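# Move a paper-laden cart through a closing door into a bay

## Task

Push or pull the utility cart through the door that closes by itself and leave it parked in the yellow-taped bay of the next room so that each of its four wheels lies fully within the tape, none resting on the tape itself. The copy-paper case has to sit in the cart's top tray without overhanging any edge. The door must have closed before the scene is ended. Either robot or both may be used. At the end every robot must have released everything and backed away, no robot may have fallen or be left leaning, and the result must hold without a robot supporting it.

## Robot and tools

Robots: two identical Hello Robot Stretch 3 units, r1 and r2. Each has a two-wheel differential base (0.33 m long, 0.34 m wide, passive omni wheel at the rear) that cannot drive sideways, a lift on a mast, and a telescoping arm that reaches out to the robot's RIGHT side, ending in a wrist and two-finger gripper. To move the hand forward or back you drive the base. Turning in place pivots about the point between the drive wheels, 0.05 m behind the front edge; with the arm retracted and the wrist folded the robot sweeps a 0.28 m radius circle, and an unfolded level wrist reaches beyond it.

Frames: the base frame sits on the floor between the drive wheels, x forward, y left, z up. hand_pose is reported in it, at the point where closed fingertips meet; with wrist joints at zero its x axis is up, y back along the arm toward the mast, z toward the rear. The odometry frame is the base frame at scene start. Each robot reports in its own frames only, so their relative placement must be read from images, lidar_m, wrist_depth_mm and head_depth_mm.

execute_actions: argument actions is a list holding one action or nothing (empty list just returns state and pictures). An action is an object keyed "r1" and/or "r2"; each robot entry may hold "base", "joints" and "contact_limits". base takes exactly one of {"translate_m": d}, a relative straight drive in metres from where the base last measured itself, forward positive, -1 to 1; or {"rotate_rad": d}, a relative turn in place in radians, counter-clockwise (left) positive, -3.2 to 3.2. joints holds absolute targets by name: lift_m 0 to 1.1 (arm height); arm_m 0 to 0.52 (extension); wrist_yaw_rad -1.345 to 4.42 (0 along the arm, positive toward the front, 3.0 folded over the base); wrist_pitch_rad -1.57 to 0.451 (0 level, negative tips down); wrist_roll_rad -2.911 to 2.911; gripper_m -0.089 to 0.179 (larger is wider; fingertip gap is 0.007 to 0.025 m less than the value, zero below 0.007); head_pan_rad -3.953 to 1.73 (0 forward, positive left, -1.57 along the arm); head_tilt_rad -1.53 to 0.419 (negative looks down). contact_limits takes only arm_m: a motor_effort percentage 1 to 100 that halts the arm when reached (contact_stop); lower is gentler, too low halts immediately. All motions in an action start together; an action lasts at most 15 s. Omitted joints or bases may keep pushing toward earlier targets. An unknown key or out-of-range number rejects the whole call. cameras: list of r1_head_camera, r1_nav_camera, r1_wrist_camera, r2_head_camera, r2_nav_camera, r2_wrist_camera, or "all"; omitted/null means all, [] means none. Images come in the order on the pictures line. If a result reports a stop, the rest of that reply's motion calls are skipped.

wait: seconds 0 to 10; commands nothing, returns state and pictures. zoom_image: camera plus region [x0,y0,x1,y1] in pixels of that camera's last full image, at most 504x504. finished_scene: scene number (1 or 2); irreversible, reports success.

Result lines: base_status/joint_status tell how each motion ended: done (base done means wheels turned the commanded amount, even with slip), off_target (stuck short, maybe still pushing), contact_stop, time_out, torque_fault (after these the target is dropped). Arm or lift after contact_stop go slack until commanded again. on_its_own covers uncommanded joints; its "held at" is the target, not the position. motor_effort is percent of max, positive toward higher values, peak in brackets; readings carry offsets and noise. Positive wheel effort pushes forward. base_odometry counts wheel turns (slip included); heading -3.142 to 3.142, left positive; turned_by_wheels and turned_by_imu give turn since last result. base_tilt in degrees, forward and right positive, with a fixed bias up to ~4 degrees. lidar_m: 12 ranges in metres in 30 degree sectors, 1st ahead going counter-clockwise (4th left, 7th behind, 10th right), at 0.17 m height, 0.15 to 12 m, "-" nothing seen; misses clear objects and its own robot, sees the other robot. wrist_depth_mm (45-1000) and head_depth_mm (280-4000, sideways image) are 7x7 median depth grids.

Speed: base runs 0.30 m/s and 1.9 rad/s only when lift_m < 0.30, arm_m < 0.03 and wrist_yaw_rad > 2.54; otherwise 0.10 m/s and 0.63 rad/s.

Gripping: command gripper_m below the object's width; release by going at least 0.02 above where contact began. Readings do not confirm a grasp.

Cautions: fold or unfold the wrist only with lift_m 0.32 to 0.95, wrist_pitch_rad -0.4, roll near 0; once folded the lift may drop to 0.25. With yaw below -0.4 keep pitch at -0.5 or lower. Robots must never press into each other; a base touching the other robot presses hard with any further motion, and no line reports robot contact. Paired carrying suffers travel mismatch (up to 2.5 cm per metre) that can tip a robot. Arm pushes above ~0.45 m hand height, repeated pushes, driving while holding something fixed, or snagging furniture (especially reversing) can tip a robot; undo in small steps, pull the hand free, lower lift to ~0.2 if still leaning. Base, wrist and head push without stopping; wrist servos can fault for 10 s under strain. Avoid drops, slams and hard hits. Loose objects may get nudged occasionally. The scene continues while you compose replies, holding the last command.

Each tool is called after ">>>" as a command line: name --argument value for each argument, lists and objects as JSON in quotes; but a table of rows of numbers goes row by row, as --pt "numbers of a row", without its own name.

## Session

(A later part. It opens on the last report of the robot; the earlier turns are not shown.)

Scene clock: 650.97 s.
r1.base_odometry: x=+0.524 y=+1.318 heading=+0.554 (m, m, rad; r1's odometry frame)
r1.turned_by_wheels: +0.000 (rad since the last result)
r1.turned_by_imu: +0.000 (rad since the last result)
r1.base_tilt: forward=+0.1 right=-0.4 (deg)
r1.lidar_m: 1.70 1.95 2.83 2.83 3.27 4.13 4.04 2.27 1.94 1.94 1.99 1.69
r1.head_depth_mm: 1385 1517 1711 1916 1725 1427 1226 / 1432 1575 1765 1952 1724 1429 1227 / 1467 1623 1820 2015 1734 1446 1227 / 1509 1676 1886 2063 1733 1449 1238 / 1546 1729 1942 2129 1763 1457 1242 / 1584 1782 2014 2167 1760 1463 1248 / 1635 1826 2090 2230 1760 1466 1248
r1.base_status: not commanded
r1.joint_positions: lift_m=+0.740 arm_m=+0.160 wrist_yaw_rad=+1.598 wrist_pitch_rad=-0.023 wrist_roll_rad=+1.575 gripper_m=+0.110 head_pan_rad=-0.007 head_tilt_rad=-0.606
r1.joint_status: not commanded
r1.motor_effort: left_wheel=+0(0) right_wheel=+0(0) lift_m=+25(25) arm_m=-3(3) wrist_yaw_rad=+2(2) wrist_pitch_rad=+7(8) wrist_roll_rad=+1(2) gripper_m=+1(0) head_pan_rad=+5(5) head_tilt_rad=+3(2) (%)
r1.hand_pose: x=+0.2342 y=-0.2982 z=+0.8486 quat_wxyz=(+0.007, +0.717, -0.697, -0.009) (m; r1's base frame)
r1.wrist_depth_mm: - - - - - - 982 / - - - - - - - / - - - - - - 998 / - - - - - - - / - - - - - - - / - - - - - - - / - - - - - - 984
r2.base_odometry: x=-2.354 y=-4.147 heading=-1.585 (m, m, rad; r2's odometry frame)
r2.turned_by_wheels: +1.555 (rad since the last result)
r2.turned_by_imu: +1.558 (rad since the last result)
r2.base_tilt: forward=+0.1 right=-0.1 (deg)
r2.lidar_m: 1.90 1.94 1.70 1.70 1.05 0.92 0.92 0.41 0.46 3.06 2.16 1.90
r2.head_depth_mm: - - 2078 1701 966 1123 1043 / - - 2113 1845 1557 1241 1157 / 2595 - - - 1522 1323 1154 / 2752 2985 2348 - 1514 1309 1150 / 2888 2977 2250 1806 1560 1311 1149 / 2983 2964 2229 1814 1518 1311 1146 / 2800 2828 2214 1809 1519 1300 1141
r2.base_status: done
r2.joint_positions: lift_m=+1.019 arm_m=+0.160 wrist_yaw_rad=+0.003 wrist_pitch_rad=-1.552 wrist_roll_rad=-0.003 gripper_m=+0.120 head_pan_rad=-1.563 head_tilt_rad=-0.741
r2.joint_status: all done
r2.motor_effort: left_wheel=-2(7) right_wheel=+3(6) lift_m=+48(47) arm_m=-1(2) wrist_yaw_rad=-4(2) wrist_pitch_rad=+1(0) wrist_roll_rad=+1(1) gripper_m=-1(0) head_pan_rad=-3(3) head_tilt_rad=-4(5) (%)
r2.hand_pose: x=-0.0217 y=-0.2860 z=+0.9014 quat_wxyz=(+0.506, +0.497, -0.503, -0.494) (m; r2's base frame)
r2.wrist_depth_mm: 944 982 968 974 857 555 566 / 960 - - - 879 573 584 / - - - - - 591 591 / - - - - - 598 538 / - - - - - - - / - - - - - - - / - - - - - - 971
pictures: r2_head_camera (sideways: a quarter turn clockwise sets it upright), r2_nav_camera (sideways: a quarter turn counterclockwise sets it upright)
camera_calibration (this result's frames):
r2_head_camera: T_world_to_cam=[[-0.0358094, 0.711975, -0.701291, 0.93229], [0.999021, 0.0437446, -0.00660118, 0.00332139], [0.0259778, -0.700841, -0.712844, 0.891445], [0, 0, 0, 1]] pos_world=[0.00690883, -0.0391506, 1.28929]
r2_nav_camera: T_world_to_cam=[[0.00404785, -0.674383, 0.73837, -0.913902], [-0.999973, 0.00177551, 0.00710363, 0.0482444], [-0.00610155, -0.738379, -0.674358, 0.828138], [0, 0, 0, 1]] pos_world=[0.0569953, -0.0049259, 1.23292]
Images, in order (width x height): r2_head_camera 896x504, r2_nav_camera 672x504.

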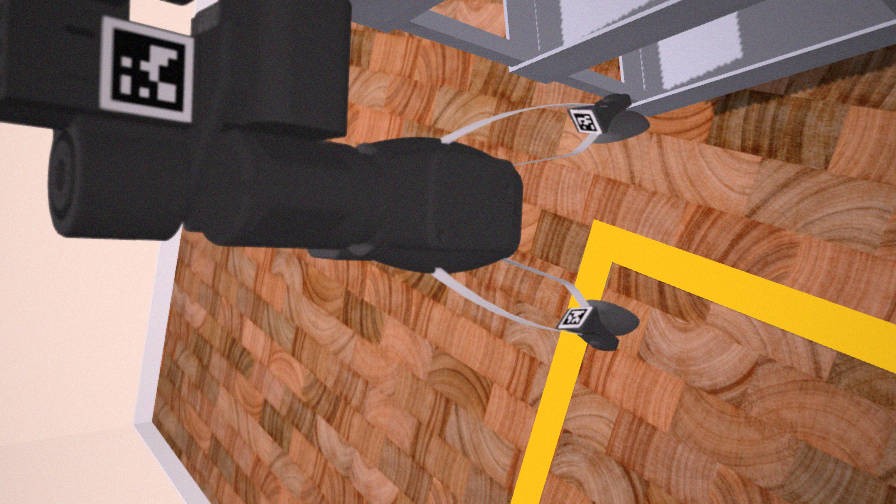

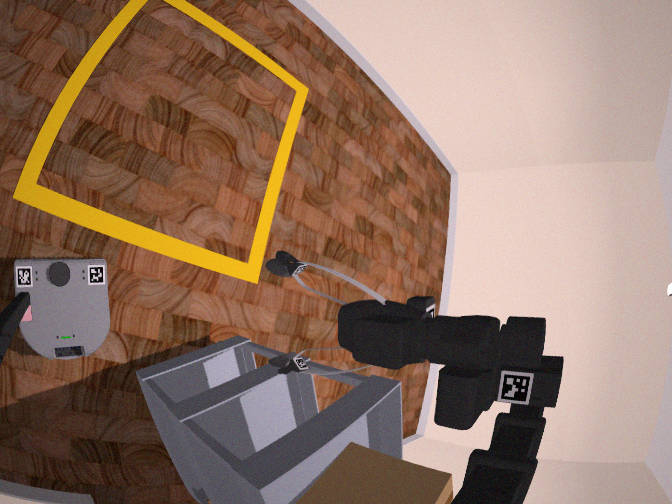

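>>> execute_actions --actions '[{"r2":{"base":{"rotate_rad":-0.57},"joints":{"lift_m":1.08,"arm_m":0.1}}}]' --cameras '[]'

>>> execute_actions --actions '[{"r2":{"base":{"translate_m":-0.17}}}]' --cameras '[]'

>>> execute_actions --actions '[{"r2":{"base":{"rotate_rad":0.31}}}]' --cameras '["r2_head_camera","r2_nav_camera"]'

Scene clock: 653.60 s.
r1.base_odometry: x=+0.524 y=+1.318 heading=+0.554 (m, m, rad; r1's odometry frame)
r1.turned_by_wheels: +0.000 (rad since the last result)
r1.turned_by_imu: +0.000 (rad since the last result)
r1.base_tilt: forward=+0.1 right=-0.4 (deg)
r1.lidar_m: 1.70 1.95 2.84 2.84 3.25 4.13 4.03 2.27 1.95 1.94 1.99 1.70
r1.head_depth_mm: 1381 1517 1718 1926 1716 1432 1225 / 1428 1588 1773 1946 1722 1438 1223 / 1465 1631 1821 2020 1735 1451 1235 / 1508 1672 1895 2047 1733 1447 1237 / 1546 1722 1942 2117 1753 1448 1246 / 1597 1779 2016 2158 1765 1462 1241 / 1622 1813 2085 2251 1779 1472 1252
r1.base_status: not commanded
r1.joint_positions: lift_m=+0.740 arm_m=+0.160 wrist_yaw_rad=+1.598 wrist_pitch_rad=-0.023 wrist_roll_rad=+1.575 gripper_m=+0.110 head_pan_rad=-0.007 head_tilt_rad=-0.606
r1.joint_status: not commanded
r1.motor_effort: left_wheel=+0(0) right_wheel=+0(0) lift_m=+25(25) arm_m=-3(3) wrist_yaw_rad=+2(2) wrist_pitch_rad=+8(7) wrist_roll_rad=+1(1) gripper_m=+0(1) head_pan_rad=+5(5) head_tilt_rad=+3(4) (%)
r1.hand_pose: x=+0.2342 y=-0.2982 z=+0.8486 quat_wxyz=(+0.007, +0.717, -0.697, -0.009) (m; r1's base frame)
r1.wrist_depth_mm: - - - - - - 996 / - - - - - - - / - - - - - - 993 / - - - - - - - / - - - - - - - / - - - - - - - / - - - - - - -
r2.base_odometry: x=-2.354 y=-4.147 heading=-2.155 (m, m, rad; r2's odometry frame)
r2.turned_by_wheels: -0.570 (rad since the last result)
r2.turned_by_imu: -0.570 (rad since the last result)
r2.base_tilt: forward=+0.1 right=+0.0 (deg)
r2.lidar_m: 1.90 1.90 1.99 1.71 1.70 1.08 0.92 0.92 0.41 0.44 3.05 2.23
r2.head_depth_mm: - - 661 697 937 1247 1156 / - - 690 712 615 1078 1152 / - - - - 955 935 1114 / 2725 2909 865 - 987 1210 1150 / 2680 2883 830 1068 1166 1281 1151 / 2636 2820 2255 1813 1515 1311 1142 / 2549 2751 2204 1800 1509 1299 1147
r2.base_status: done
r2.joint_positions: lift_m=+1.079 arm_m=+0.100 wrist_yaw_rad=+0.003 wrist_pitch_rad=-1.551 wrist_roll_rad=-0.003 gripper_m=+0.120 head_pan_rad=-1.563 head_tilt_rad=-0.741
r2.joint_status: all done
r2.motor_effort: left_wheel=+2(7) right_wheel=-2(6) lift_m=+47(49) arm_m=-1(1) wrist_yaw_rad=-4(5) wrist_pitch_rad=+1(1) wrist_roll_rad=+1(1) gripper_m=-1(1) head_pan_rad=-3(2) head_tilt_rad=-4(5) (%)
r2.hand_pose: x=-0.0217 y=-0.2263 z=+0.9614 quat_wxyz=(+0.506, +0.497, -0.503, -0.494) (m; r2's base frame)
r2.wrist_depth_mm: - - - 890 595 - 975 / - - - - - - 956 / - - - - - - 975 / - - - - - - - / - - - - - - - / - - - - - - - / - - - - - - -
pictures: none
No camera images: the call's "cameras" was empty. Leave "cameras" out to get every camera's image.

Scene clock: 656.23 s.
r1.base_odometry: x=+0.524 y=+1.318 heading=+0.554 (m, m, rad; r1's odometry frame)
r1.turned_by_wheels: +0.000 (rad since the last result)
r1.turned_by_imu: +0.000 (rad since the last result)
r1.base_tilt: forward=+0.0 right=-0.4 (deg)
r1.lidar_m: 1.70 1.95 2.84 2.83 3.27 4.13 4.03 2.27 1.94 1.94 1.99 1.69
r1.head_depth_mm: 1383 1513 1711 1909 1714 1434 1221 / 1428 1581 1763 1948 1722 1436 1228 / 1469 1626 1830 2020 1741 1440 1238 / 1502 1673 1879 2073 1749 1446 1235 / 1550 1731 1945 2113 1753 1449 1243 / 1590 1773 2025 2184 1766 1457 1252 / 1618 1827 2083 2232 1774 1464 1261
r1.base_status: not commanded
r1.joint_positions: lift_m=+0.740 arm_m=+0.160 wrist_yaw_rad=+1.598 wrist_pitch_rad=-0.023 wrist_roll_rad=+1.575 gripper_m=+0.110 head_pan_rad=-0.007 head_tilt_rad=-0.606
r1.joint_status: not commanded
r1.motor_effort: left_wheel=+0(0) right_wheel=+0(0) lift_m=+25(26) arm_m=-3(2) wrist_yaw_rad=+1(1) wrist_pitch_rad=+7(8) wrist_roll_rad=+1(1) gripper_m=+0(1) head_pan_rad=+5(4) head_tilt_rad=+3(3) (%)
r1.hand_pose: x=+0.2342 y=-0.2982 z=+0.8486 quat_wxyz=(+0.007, +0.717, -0.697, -0.009) (m; r1's base frame)
r1.wrist_depth_mm: - - - - - - - / - - - - - - 977 / - - - - - - 987 / - - - - - - - / - - - - - - - / - - - - - - - / - - - - - - 979
r2.base_odometry: x=-2.261 y=-4.005 heading=-2.155 (m, m, rad; r2's odometry frame)
r2.turned_by_wheels: +0.000 (rad since the last result)
r2.turned_by_imu: +0.000 (rad since the last result)
r2.base_tilt: forward=+0.2 right=-0.1 (deg)
r2.lidar_m: 2.06 2.06 1.94 1.65 1.58 0.89 0.76 0.76 0.55 0.39 0.54 2.41
r2.head_depth_mm: - - 803 1084 1434 1322 1159 / - - 650 755 1013 1265 1156 / - - - - 953 1189 1152 / 2296 604 700 - 670 880 1124 / 2618 642 752 706 948 1143 1150 / 2614 2827 853 733 1036 1282 1144 / 2583 2805 832 1673 1520 1304 1144
r2.base_status: done
r2.joint_positions: lift_m=+1.079 arm_m=+0.100 wrist_yaw_rad=+0.003 wrist_pitch_rad=-1.551 wrist_roll_rad=-0.003 gripper_m=+0.120 head_pan_rad=-1.563 head_tilt_rad=-0.741
r2.joint_status: not commanded
r2.motor_effort: left_wheel=+3(3) right_wheel=-2(9) lift_m=+47(47) arm_m=-1(1) wrist_yaw_rad=-3(3) wrist_pitch_rad=+1(1) wrist_roll_rad=+1(1) gripper_m=-1(0) head_pan_rad=-3(3) head_tilt_rad=-4(4) (%)
r2.hand_pose: x=-0.0217 y=-0.2263 z=+0.9614 quat_wxyz=(+0.506, +0.497, -0.503, -0.494) (m; r2's base frame)
r2.wrist_depth_mm: - - - 598 - - 779 / - - - - - - 730 / - - - - - - 755 / - - - - - - 823 / - - - - - - 874 / - - - - - - 914 / - - - - - - -
pictures: none
No camera images: the call's "cameras" was empty. Leave "cameras" out to get every camera's image.

Scene clock: 658.10 s.
r1.base_odometry: x=+0.524 y=+1.318 heading=+0.554 (m, m, rad; r1's odometry frame)
r1.turned_by_wheels: +0.000 (rad since the last result)
r1.turned_by_imu: +0.000 (rad since the last result)
r1.base_tilt: forward=+0.1 right=-0.4 (deg)
r1.lidar_m: 1.70 1.95 2.83 2.83 3.26 4.13 4.05 2.27 1.94 1.94 1.99 1.70
r1.head_depth_mm: 1384 1514 1713 1915 1719 1433 1225 / 1432 1582 1757 1963 1712 1443 1229 / 1465 1630 1831 2027 1740 1441 1234 / 1502 1670 1882 2054 1740 1450 1235 / 1553 1730 1950 2109 1745 1455 1240 / 1585 1785 2022 2164 1759 1457 1242 / 1631 1826 2077 2220 1767 1467 1254
r1.base_status: not commanded
r1.joint_positions: lift_m=+0.740 arm_m=+0.160 wrist_yaw_rad=+1.598 wrist_pitch_rad=-0.023 wrist_roll_rad=+1.575 gripper_m=+0.110 head_pan_rad=-0.007 head_tilt_rad=-0.606
r1.joint_status: not commanded
r1.motor_effort: left_wheel=+0(0) right_wheel=+0(0) lift_m=+25(26) arm_m=-3(2) wrist_yaw_rad=+2(2) wrist_pitch_rad=+8(7) wrist_roll_rad=+1(1) gripper_m=+1(1) head_pan_rad=+5(5) head_tilt_rad=+2(2) (%)
r1.hand_pose: x=+0.2342 y=-0.2982 z=+0.8486 quat_wxyz=(+0.007, +0.717, -0.697, -0.009) (m; r1's base frame)
r1.wrist_depth_mm: - - - - - - 961 / - - - - - - 995 / - - - - - - - / - - - - - - 993 / - - - - - - - / - - - - - - - / - - - - - - 996
r2.base_odometry: x=-2.261 y=-4.005 heading=-1.845 (m, m, rad; r2's odometry frame)
r2.turned_by_wheels: +0.310 (rad since the last result)
r2.turned_by_imu: +0.311 (rad since the last result)
r2.base_tilt: forward=+0.1 right=-0.1 (deg)
r2.lidar_m: 2.06 2.16 1.70 1.66 1.04 0.78 0.76 0.84 0.39 0.39 2.84 2.12
r2.head_depth_mm: - - 641 679 915 1118 1157 / - - 691 712 587 881 1137 / - - - - 930 825 1097 / 2704 2911 848 - 1019 1238 1151 / 2675 2897 2155 1805 1517 1282 1141 / 2729 2913 2240 1811 1525 1300 1144 / 2711 2934 2247 1801 1513 1309 1141
r2.base_status: done
r2.joint_positions: lift_m=+1.079 arm_m=+0.100 wrist_yaw_rad=+0.003 wrist_pitch_rad=-1.551 wrist_roll_rad=-0.003 gripper_m=+0.120 head_pan_rad=-1.563 head_tilt_rad=-0.741
r2.joint_status: not commanded
r2.motor_effort: left_wheel=-2(6) right_wheel=+3(7) lift_m=+47(47) arm_m=-2(1) wrist_yaw_rad=-4(4) wrist_pitch_rad=+1(1) wrist_roll_rad=+1(1) gripper_m=+0(0) head_pan_rad=-4(2) head_tilt_rad=-5(4) (%)
r2.hand_pose: x=-0.0217 y=-0.2263 z=+0.9614 quat_wxyz=(+0.506, +0.497, -0.503, -0.494) (m; r2's base frame)
r2.wrist_depth_mm: - - - 617 592 - 924 / - - - - - - 940 / - - - - - - 946 / - - - - - - 814 / - - - - - - 813 / - - - - - - 847 / - - - - - - 845
pictures: r2_head_camera (sideways: a quarter turn clockwise sets it upright), r2_nav_camera (sideways: a quarter turn counterclockwise sets it upright)
camera_calibration (this result's frames):
r2_head_camera: T_world_to_cam=[[-0.0358039, 0.71199, -0.701277, 0.93227], [0.999021, 0.0437367, -0.00660042, 0.0033204], [0.0259721, -0.700827, -0.712859, 0.891464], [0, 0, 0, 1]] pos_world=[0.00690852, -0.0391504, 1.28929]
r2_nav_camera: T_world_to_cam=[[0.00404258, -0.674399, 0.738356, -0.913883], [-0.999973, 0.00178335, 0.00710383, 0.0482441], [-0.00610756, -0.738365, -0.674373, 0.828158], [0, 0, 0, 1]] pos_world=[0.0569953, -0.00492487, 1.23292]
Images, in order (width x height): r2_head_camera 896x504, r2_nav_camera 672x504.

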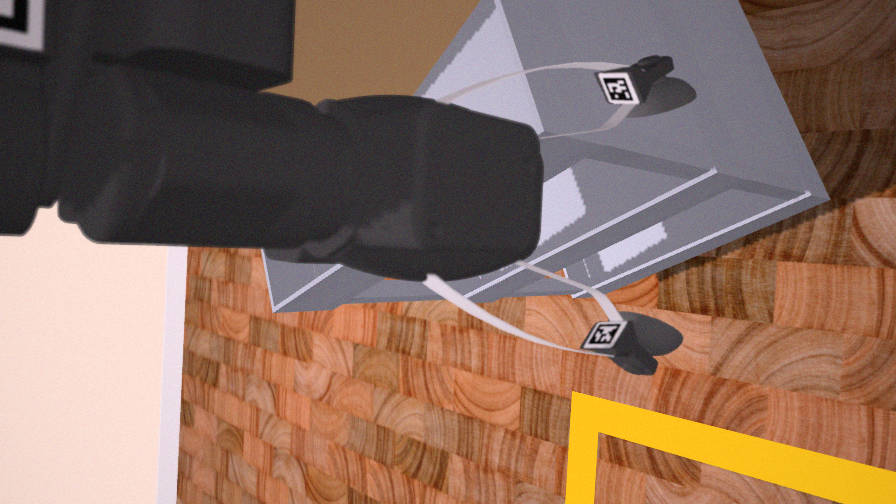

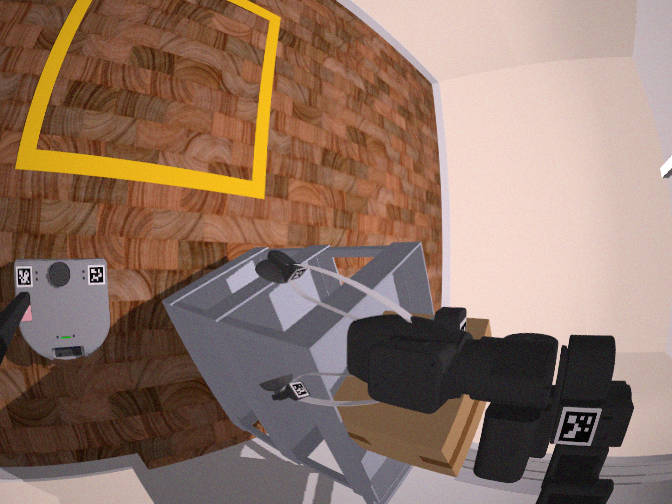

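>>> execute_actions --actions '[{"r2":{"base":{"rotate_rad":0.255}}}]' --cameras '[]'

>>> execute_actions --actions '[{"r2":{"base":{"translate_m":-0.13},"joints":{"arm_m":0.41,"gripper_m":0.13,"head_tilt_rad":-0.85}}}]' --cameras '["r2_head_camera","r2_wrist_camera"]'

Scene clock: 660.33 s.
r1.base_odometry: x=+0.524 y=+1.318 heading=+0.554 (m, m, rad; r1's odometry frame)
r1.turned_by_wheels: +0.000 (rad since the last result)
r1.turned_by_imu: +0.000 (rad since the last result)
r1.base_tilt: forward=+0.1 right=-0.4 (deg)
r1.lidar_m: 1.70 1.95 2.84 2.83 3.26 4.12 4.03 2.27 1.94 1.94 1.99 1.69
r1.head_depth_mm: 1382 1521 1710 1911 1717 1428 1222 / 1428 1580 1773 1961 1729 1436 1233 / 1460 1628 1824 2017 1729 1442 1236 / 1501 1664 1883 2059 1745 1444 1234 / 1552 1725 1965 2119 1749 1449 1242 / 1581 1776 2012 2155 1747 1460 1243 / 1628 1834 2070 2237 1771 1460 1249
r1.base_status: not commanded
r1.joint_positions: lift_m=+0.740 arm_m=+0.160 wrist_yaw_rad=+1.598 wrist_pitch_rad=-0.023 wrist_roll_rad=+1.575 gripper_m=+0.110 head_pan_rad=-0.007 head_tilt_rad=-0.606
r1.joint_status: not commanded
r1.motor_effort: left_wheel=+0(0) right_wheel=+0(0) lift_m=+25(25) arm_m=-2(3) wrist_yaw_rad=+2(1) wrist_pitch_rad=+8(8) wrist_roll_rad=+1(2) gripper_m=+1(1) head_pan_rad=+5(5) head_tilt_rad=+3(3) (%)
r1.hand_pose: x=+0.2342 y=-0.2982 z=+0.8486 quat_wxyz=(+0.007, +0.717, -0.697, -0.009) (m; r1's base frame)
r1.wrist_depth_mm: - - - - - - 999 / - - - - - - - / - - - - - - - / - - - - - - - / - - - - - - - / - - - - - - - / - - - - - - 993
r2.base_odometry: x=-2.261 y=-4.005 heading=-1.590 (m, m, rad; r2's odometry frame)
r2.turned_by_wheels: +0.255 (rad since the last result)
r2.turned_by_imu: +0.256 (rad since the last result)
r2.base_tilt: forward=+0.2 right=-0.1 (deg)
r2.lidar_m: 2.06 1.88 1.65 1.46 0.86 0.76 0.76 0.51 0.39 0.60 2.35 2.06
r2.head_depth_mm: - - 859 715 566 745 1081 / - - 846 672 974 837 1022 / - - - - 1293 1241 1153 / 2800 2992 2317 - 1498 1315 1149 / 2905 2978 2249 1811 1555 1284 1148 / 3013 2943 2241 1807 1519 1311 1143 / 3028 2958 2245 1809 1520 1311 1143
r2.base_status: done
r2.joint_positions: lift_m=+1.079 arm_m=+0.100 wrist_yaw_rad=+0.003 wrist_pitch_rad=-1.551 wrist_roll_rad=-0.003 gripper_m=+0.120 head_pan_rad=-1.563 head_tilt_rad=-0.741
r2.joint_status: not commanded
r2.motor_effort: left_wheel=-2(7) right_wheel=+2(7) lift_m=+48(47) arm_m=-1(1) wrist_yaw_rad=-4(4) wrist_pitch_rad=+1(1) wrist_roll_rad=+1(1) gripper_m=-1(1) head_pan_rad=-3(3) head_tilt_rad=-4(4) (%)
r2.hand_pose: x=-0.0217 y=-0.2263 z=+0.9614 quat_wxyz=(+0.506, +0.497, -0.503, -0.494) (m; r2's base frame)
r2.wrist_depth_mm: - - - - 603 282 316 / - - - - 618 637 - / - - - - - - - / - - - - - - - / - - - - - - 868 / - - - - - - 840 / - - - - - - 801
pictures: none
No camera images: the call's "cameras" was empty. Leave "cameras" out to get every camera's image.

Scene clock: 663.83 s.
r1.base_odometry: x=+0.524 y=+1.318 heading=+0.554 (m, m, rad; r1's odometry frame)
r1.turned_by_wheels: +0.000 (rad since the last result)
r1.turned_by_imu: +0.000 (rad since the last result)
r1.base_tilt: forward=+0.0 right=-0.4 (deg)
r1.lidar_m: 1.71 1.95 2.83 2.84 3.27 4.14 4.02 2.27 1.95 1.94 1.99 1.70
r1.head_depth_mm: 1382 1518 1719 1933 1719 1427 1219 / 1436 1577 1764 1963 1717 1435 1226 / 1471 1620 1822 2015 1729 1443 1233 / 1504 1678 1888 2058 1737 1446 1239 / 1538 1723 1935 2116 1753 1458 1242 / 1590 1776 2025 2175 1763 1464 1245 / 1622 1835 2078 2220 1774 1468 1254
r1.base_status: not commanded
r1.joint_positions: lift_m=+0.740 arm_m=+0.160 wrist_yaw_rad=+1.598 wrist_pitch_rad=-0.023 wrist_roll_rad=+1.575 gripper_m=+0.110 head_pan_rad=-0.007 head_tilt_rad=-0.606
r1.joint_status: not commanded
r1.motor_effort: left_wheel=-1(0) right_wheel=+0(0) lift_m=+25(26) arm_m=-2(2) wrist_yaw_rad=+1(2) wrist_pitch_rad=+7(7) wrist_roll_rad=+1(1) gripper_m=+0(0) head_pan_rad=+5(5) head_tilt_rad=+2(3) (%)
r1.hand_pose: x=+0.2342 y=-0.2982 z=+0.8486 quat_wxyz=(+0.007, +0.717, -0.697, -0.009) (m; r1's base frame)
r1.wrist_depth_mm: - - - - - - 965 / - - - - - - 994 / - - - - - - 976 / - - - - - - 988 / - - - - - - - / - - - - - - - / - - - - - - 976
r2.base_odometry: x=-2.258 y=-3.875 heading=-1.590 (m, m, rad; r2's odometry frame)
r2.turned_by_wheels: +0.000 (rad since the last result)
r2.turned_by_imu: +0.000 (rad since the last result)
r2.base_tilt: forward=+0.2 right=-0.1 (deg)
r2.lidar_m: 2.19 1.93 1.69 1.22 0.72 0.63 0.63 0.55 0.35 0.34 2.50 2.19
r2.head_depth_mm: 567 574 627 633 882 1100 1128 / 2657 703 725 644 863 1044 1121 / - 2456 765 632 691 910 1123 / 2815 2409 1832 1082 1353 1235 1120 / 2940 2464 1968 1657 1431 1258 1121 / 2953 2414 1951 1644 1417 1255 1115 / 3019 2404 1973 1645 1431 1247 1112
r2.base_status: done
r2.joint_positions: lift_m=+1.079 arm_m=+0.410 wrist_yaw_rad=+0.001 wrist_pitch_rad=-1.551 wrist_roll_rad=-0.003 gripper_m=+0.130 head_pan_rad=-1.563 head_tilt_rad=-0.840
r2.joint_status: all done
r2.motor_effort: left_wheel=-2(8) right_wheel=+3(5) lift_m=+47(47) arm_m=+4(3) wrist_yaw_rad=-3(4) wrist_pitch_rad=+1(1) wrist_roll_rad=+1(1) gripper_m=+0(52) head_pan_rad=-4(3) head_tilt_rad=-5(15) (%)
r2.hand_pose: x=-0.0217 y=-0.5356 z=+0.9614 quat_wxyz=(+0.506, +0.496, -0.504, -0.494) (m; r2's base frame)
r2.wrist_depth_mm: - - - 305 306 204 149 / - - - 311 315 228 161 / - - - 321 322 256 174 / - - - 329 327 293 191 / - - - 336 337 336 211 / - - - 349 348 345 236 / - - - 357 355 344 265
pictures: r2_head_camera (sideways: a quarter turn clockwise sets it upright), r2_wrist_camera
camera_calibration (this result's frames):
r2_head_camera: T_world_to_cam=[[-0.0362688, 0.777605, -0.627707, 0.836408], [0.99902, 0.0441665, -0.00300961, -0.00135504], [0.0253833, -0.6272, -0.778444, 0.976757], [0, 0, 0, 1]] pos_world=[0.00689588, -0.0377125, 1.28537]
r2_wrist_camera: T_world_to_cam=[[-0.998591, -0.0132475, 0.0513898, -0.0883437], [-0.00600434, 0.990328, 0.138617, 0.434454], [-0.0527291, 0.138113, -0.989012, 1.19067], [0, 0, 0, 1]] pos_world=[-0.0228275, -0.59587, 1.12191]
Images, in order (width x height): r2_head_camera 896x504, r2_wrist_camera 644x364.

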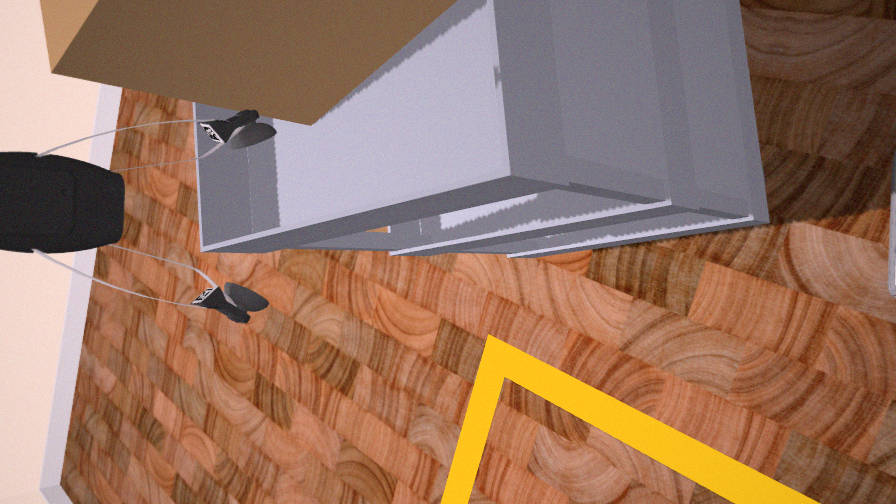

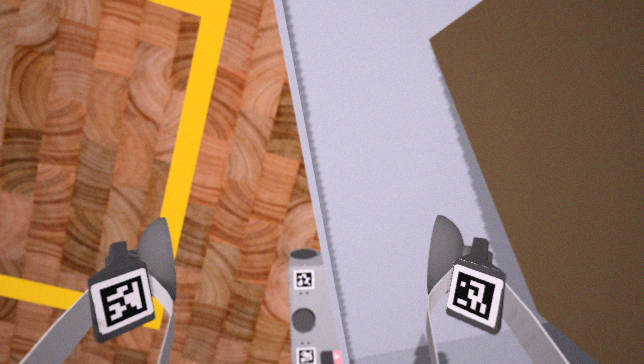

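>>> execute_actions --actions '[{"r2":{"base":{"translate_m":0.015},"joints":{"lift_m":1.0,"gripper_m":0.11}}}]' --cameras '["r2_wrist_camera"]'

Scene clock: 665.67 s.
r1.base_odometry: x=+0.524 y=+1.318 heading=+0.554 (m, m, rad; r1's odometry frame)
r1.turned_by_wheels: +0.000 (rad since the last result)
r1.turned_by_imu: +0.000 (rad since the last result)
r1.base_tilt: forward=+0.1 right=-0.4 (deg)
r1.lidar_m: 1.71 1.95 2.84 2.83 3.24 4.13 4.04 2.27 1.94 1.94 1.99 1.69
r1.head_depth_mm: 1378 1526 1718 1915 1717 1435 1223 / 1429 1591 1751 1972 1723 1431 1230 / 1467 1624 1832 2016 1737 1445 1230 / 1512 1675 1872 2061 1736 1450 1239 / 1557 1719 1945 2136 1759 1460 1240 / 1594 1777 2008 2162 1771 1466 1247 / 1629 1826 2080 2228 1774 1467 1248
r1.base_status: not commanded
r1.joint_positions: lift_m=+0.740 arm_m=+0.160 wrist_yaw_rad=+1.598 wrist_pitch_rad=-0.023 wrist_roll_rad=+1.575 gripper_m=+0.110 head_pan_rad=-0.007 head_tilt_rad=-0.606
r1.joint_status: not commanded
r1.motor_effort: left_wheel=+0(0) right_wheel=+0(0) lift_m=+25(25) arm_m=-2(2) wrist_yaw_rad=+1(1) wrist_pitch_rad=+8(8) wrist_roll_rad=+2(2) gripper_m=+1(1) head_pan_rad=+5(5) head_tilt_rad=+2(2) (%)
r1.hand_pose: x=+0.2342 y=-0.2982 z=+0.8486 quat_wxyz=(+0.007, +0.717, -0.697, -0.009) (m; r1's base frame)
r1.wrist_depth_mm: - - - - - - - / - - - - - - 1000 / - - - - - - - / - - - - - - 972 / - - - - - - - / - - - - - - 981 / - - - - - - 993
r2.base_odometry: x=-2.258 y=-3.890 heading=-1.590 (m, m, rad; r2's odometry frame)
r2.turned_by_wheels: +0.000 (rad since the last result)
r2.turned_by_imu: +0.000 (rad since the last result)
r2.base_tilt: forward=+0.2 right=-0.1 (deg)
r2.lidar_m: 2.18 1.92 1.68 1.24 0.74 0.65 0.65 0.55 0.35 0.34 2.48 2.17
r2.head_depth_mm: 595 596 647 644 880 1098 1131 / 2797 2454 733 645 861 1018 1129 / - 854 746 649 835 1016 1117 / 2822 2338 1877 1582 1377 1241 1119 / 2901 2427 1975 1649 1429 1256 1115 / 2964 2428 1971 1651 1426 1252 1115 / 3015 2413 1969 1650 1422 1255 1109
r2.base_status: done
r2.joint_positions: lift_m=+1.001 arm_m=+0.410 wrist_yaw_rad=+0.001 wrist_pitch_rad=-1.551 wrist_roll_rad=-0.003 gripper_m=+0.110 head_pan_rad=-1.563 head_tilt_rad=-0.840
r2.joint_status: all done
r2.motor_effort: left_wheel=-2(3) right_wheel=+3(8) lift_m=+14(41) arm_m=+4(4) wrist_yaw_rad=-1(1) wrist_pitch_rad=+1(1) wrist_roll_rad=+1(1) gripper_m=-1(86) head_pan_rad=-3(4) head_tilt_rad=-5(5) (%)
r2.hand_pose: x=-0.0217 y=-0.5356 z=+0.8827 quat_wxyz=(+0.506, +0.496, -0.504, -0.494) (m; r2's base frame)
r2.wrist_depth_mm: 928 923 946 232 232 225 164 / 953 939 968 236 237 239 177 / 984 - - 246 245 247 194 / - - - 808 251 253 212 / - - - - 256 262 234 / - - - 264 265 270 262 / - - - - 273 277 276
pictures: r2_wrist_camera
camera_calibration (this result's frames):
r2_wrist_camera: T_world_to_cam=[[-0.998591, -0.0132477, 0.0513898, -0.0843017], [-0.0060045, 0.990328, 0.138617, 0.44536], [-0.0527291, 0.138113, -0.989012, 1.11288], [0, 0, 0, 1]] pos_world=[-0.0228274, -0.595873, 1.04325]
Images, in order (width x height): r2_wrist_camera 644x364.

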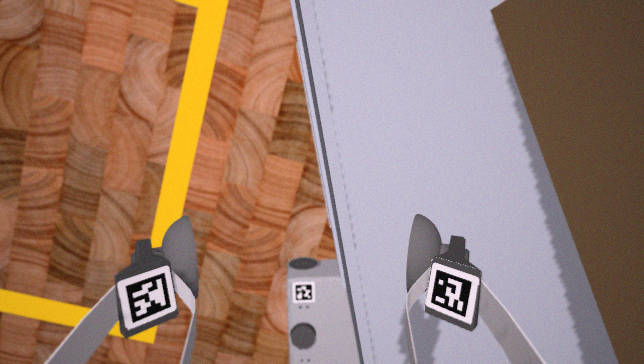

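>>> execute_actions --actions '[{"r2":{"base":{"translate_m":-0.02},"joints":{"lift_m":0.94}}}]' --cameras '["r2_wrist_camera"]'

>>> execute_actions --actions '[{"r2":{"joints":{"gripper_m":-0.02,"head_pan_rad":-1.9,"head_tilt_rad":-0.9}}}]' --cameras '["r2_wrist_camera","r2_head_camera"]'

Scene clock: 667.53 s.
r1.base_odometry: x=+0.524 y=+1.318 heading=+0.554 (m, m, rad; r1's odometry frame)
r1.turned_by_wheels: +0.000 (rad since the last result)
r1.turned_by_imu: +0.000 (rad since the last result)
r1.base_tilt: forward=+0.0 right=-0.5 (deg)
r1.lidar_m: 1.70 1.96 2.83 2.83 3.27 4.12 4.04 2.27 1.95 1.94 1.99 1.69
r1.head_depth_mm: 1382 1519 1710 1902 1727 1431 1223 / 1430 1586 1760 1975 1728 1431 1227 / 1475 1625 1821 2028 1729 1449 1234 / 1505 1680 1875 2053 1747 1446 1238 / 1554 1716 1961 2130 1757 1455 1242 / 1591 1782 1998 2165 1745 1452 1253 / 1619 1824 2089 2231 1779 1464 1247
r1.base_status: not commanded
r1.joint_positions: lift_m=+0.740 arm_m=+0.160 wrist_yaw_rad=+1.598 wrist_pitch_rad=-0.023 wrist_roll_rad=+1.575 gripper_m=+0.110 head_pan_rad=-0.007 head_tilt_rad=-0.606
r1.joint_status: not commanded
r1.motor_effort: left_wheel=+0(0) right_wheel=+0(0) lift_m=+25(26) arm_m=-3(3) wrist_yaw_rad=+1(2) wrist_pitch_rad=+7(8) wrist_roll_rad=+2(2) gripper_m=+1(0) head_pan_rad=+5(4) head_tilt_rad=+3(2) (%)
r1.hand_pose: x=+0.2342 y=-0.2982 z=+0.8486 quat_wxyz=(+0.007, +0.717, -0.697, -0.009) (m; r1's base frame)
r1.wrist_depth_mm: - - - - - - 982 / - - - - - - 969 / - - - - - - - / - - - - - - - / - - - - - - - / - - - - - - - / - - - - - - 953
r2.base_odometry: x=-2.258 y=-3.870 heading=-1.590 (m, m, rad; r2's odometry frame)
r2.turned_by_wheels: +0.000 (rad since the last result)
r2.turned_by_imu: +0.000 (rad since the last result)
r2.base_tilt: forward=+0.2 right=-0.1 (deg)
r2.lidar_m: 2.19 1.93 1.69 1.21 0.72 0.63 0.63 0.55 0.35 0.34 2.51 2.19
r2.head_depth_mm: - - 634 631 880 1099 1123 / - 675 720 642 861 1048 1122 / - 1668 764 628 659 912 1124 / 2821 2502 952 1078 1317 1215 1116 / 2920 2441 1984 1662 1421 1256 1121 / 2957 2415 1958 1654 1419 1249 1117 / 3059 2422 1967 1640 1414 1253 1124
r2.base_status: done
r2.joint_positions: lift_m=+0.941 arm_m=+0.410 wrist_yaw_rad=+0.001 wrist_pitch_rad=-1.551 wrist_roll_rad=-0.003 gripper_m=+0.110 head_pan_rad=-1.563 head_tilt_rad=-0.840
r2.joint_status: all done
r2.motor_effort: left_wheel=-2(7) right_wheel=+2(5) lift_m=+15(14) arm_m=+4(4) wrist_yaw_rad=-2(2) wrist_pitch_rad=+1(1) wrist_roll_rad=+1(1) gripper_m=-1(0) head_pan_rad=-3(3) head_tilt_rad=-5(4) (%)
r2.hand_pose: x=-0.0217 y=-0.5357 z=+0.8227 quat_wxyz=(+0.506, +0.496, -0.504, -0.494) (m; r2's base frame)
r2.wrist_depth_mm: 877 884 872 175 176 178 145 / 891 903 892 177 180 183 155 / 905 938 946 182 184 188 169 / 936 941 981 187 190 192 185 / 950 963 - 193 194 197 197 / - - - 197 199 204 203 / - - - 203 206 210 211
pictures: r2_wrist_camera
camera_calibration (this result's frames):
r2_wrist_camera: T_world_to_cam=[[-0.998591, -0.0132477, 0.0513898, -0.0812179], [-0.00600454, 0.990328, 0.138617, 0.45368], [-0.0527291, 0.138113, -0.989012, 1.05353], [0, 0, 0, 1]] pos_world=[-0.0228274, -0.595874, 0.983242]
Images, in order (width x height): r2_wrist_camera 644x364.

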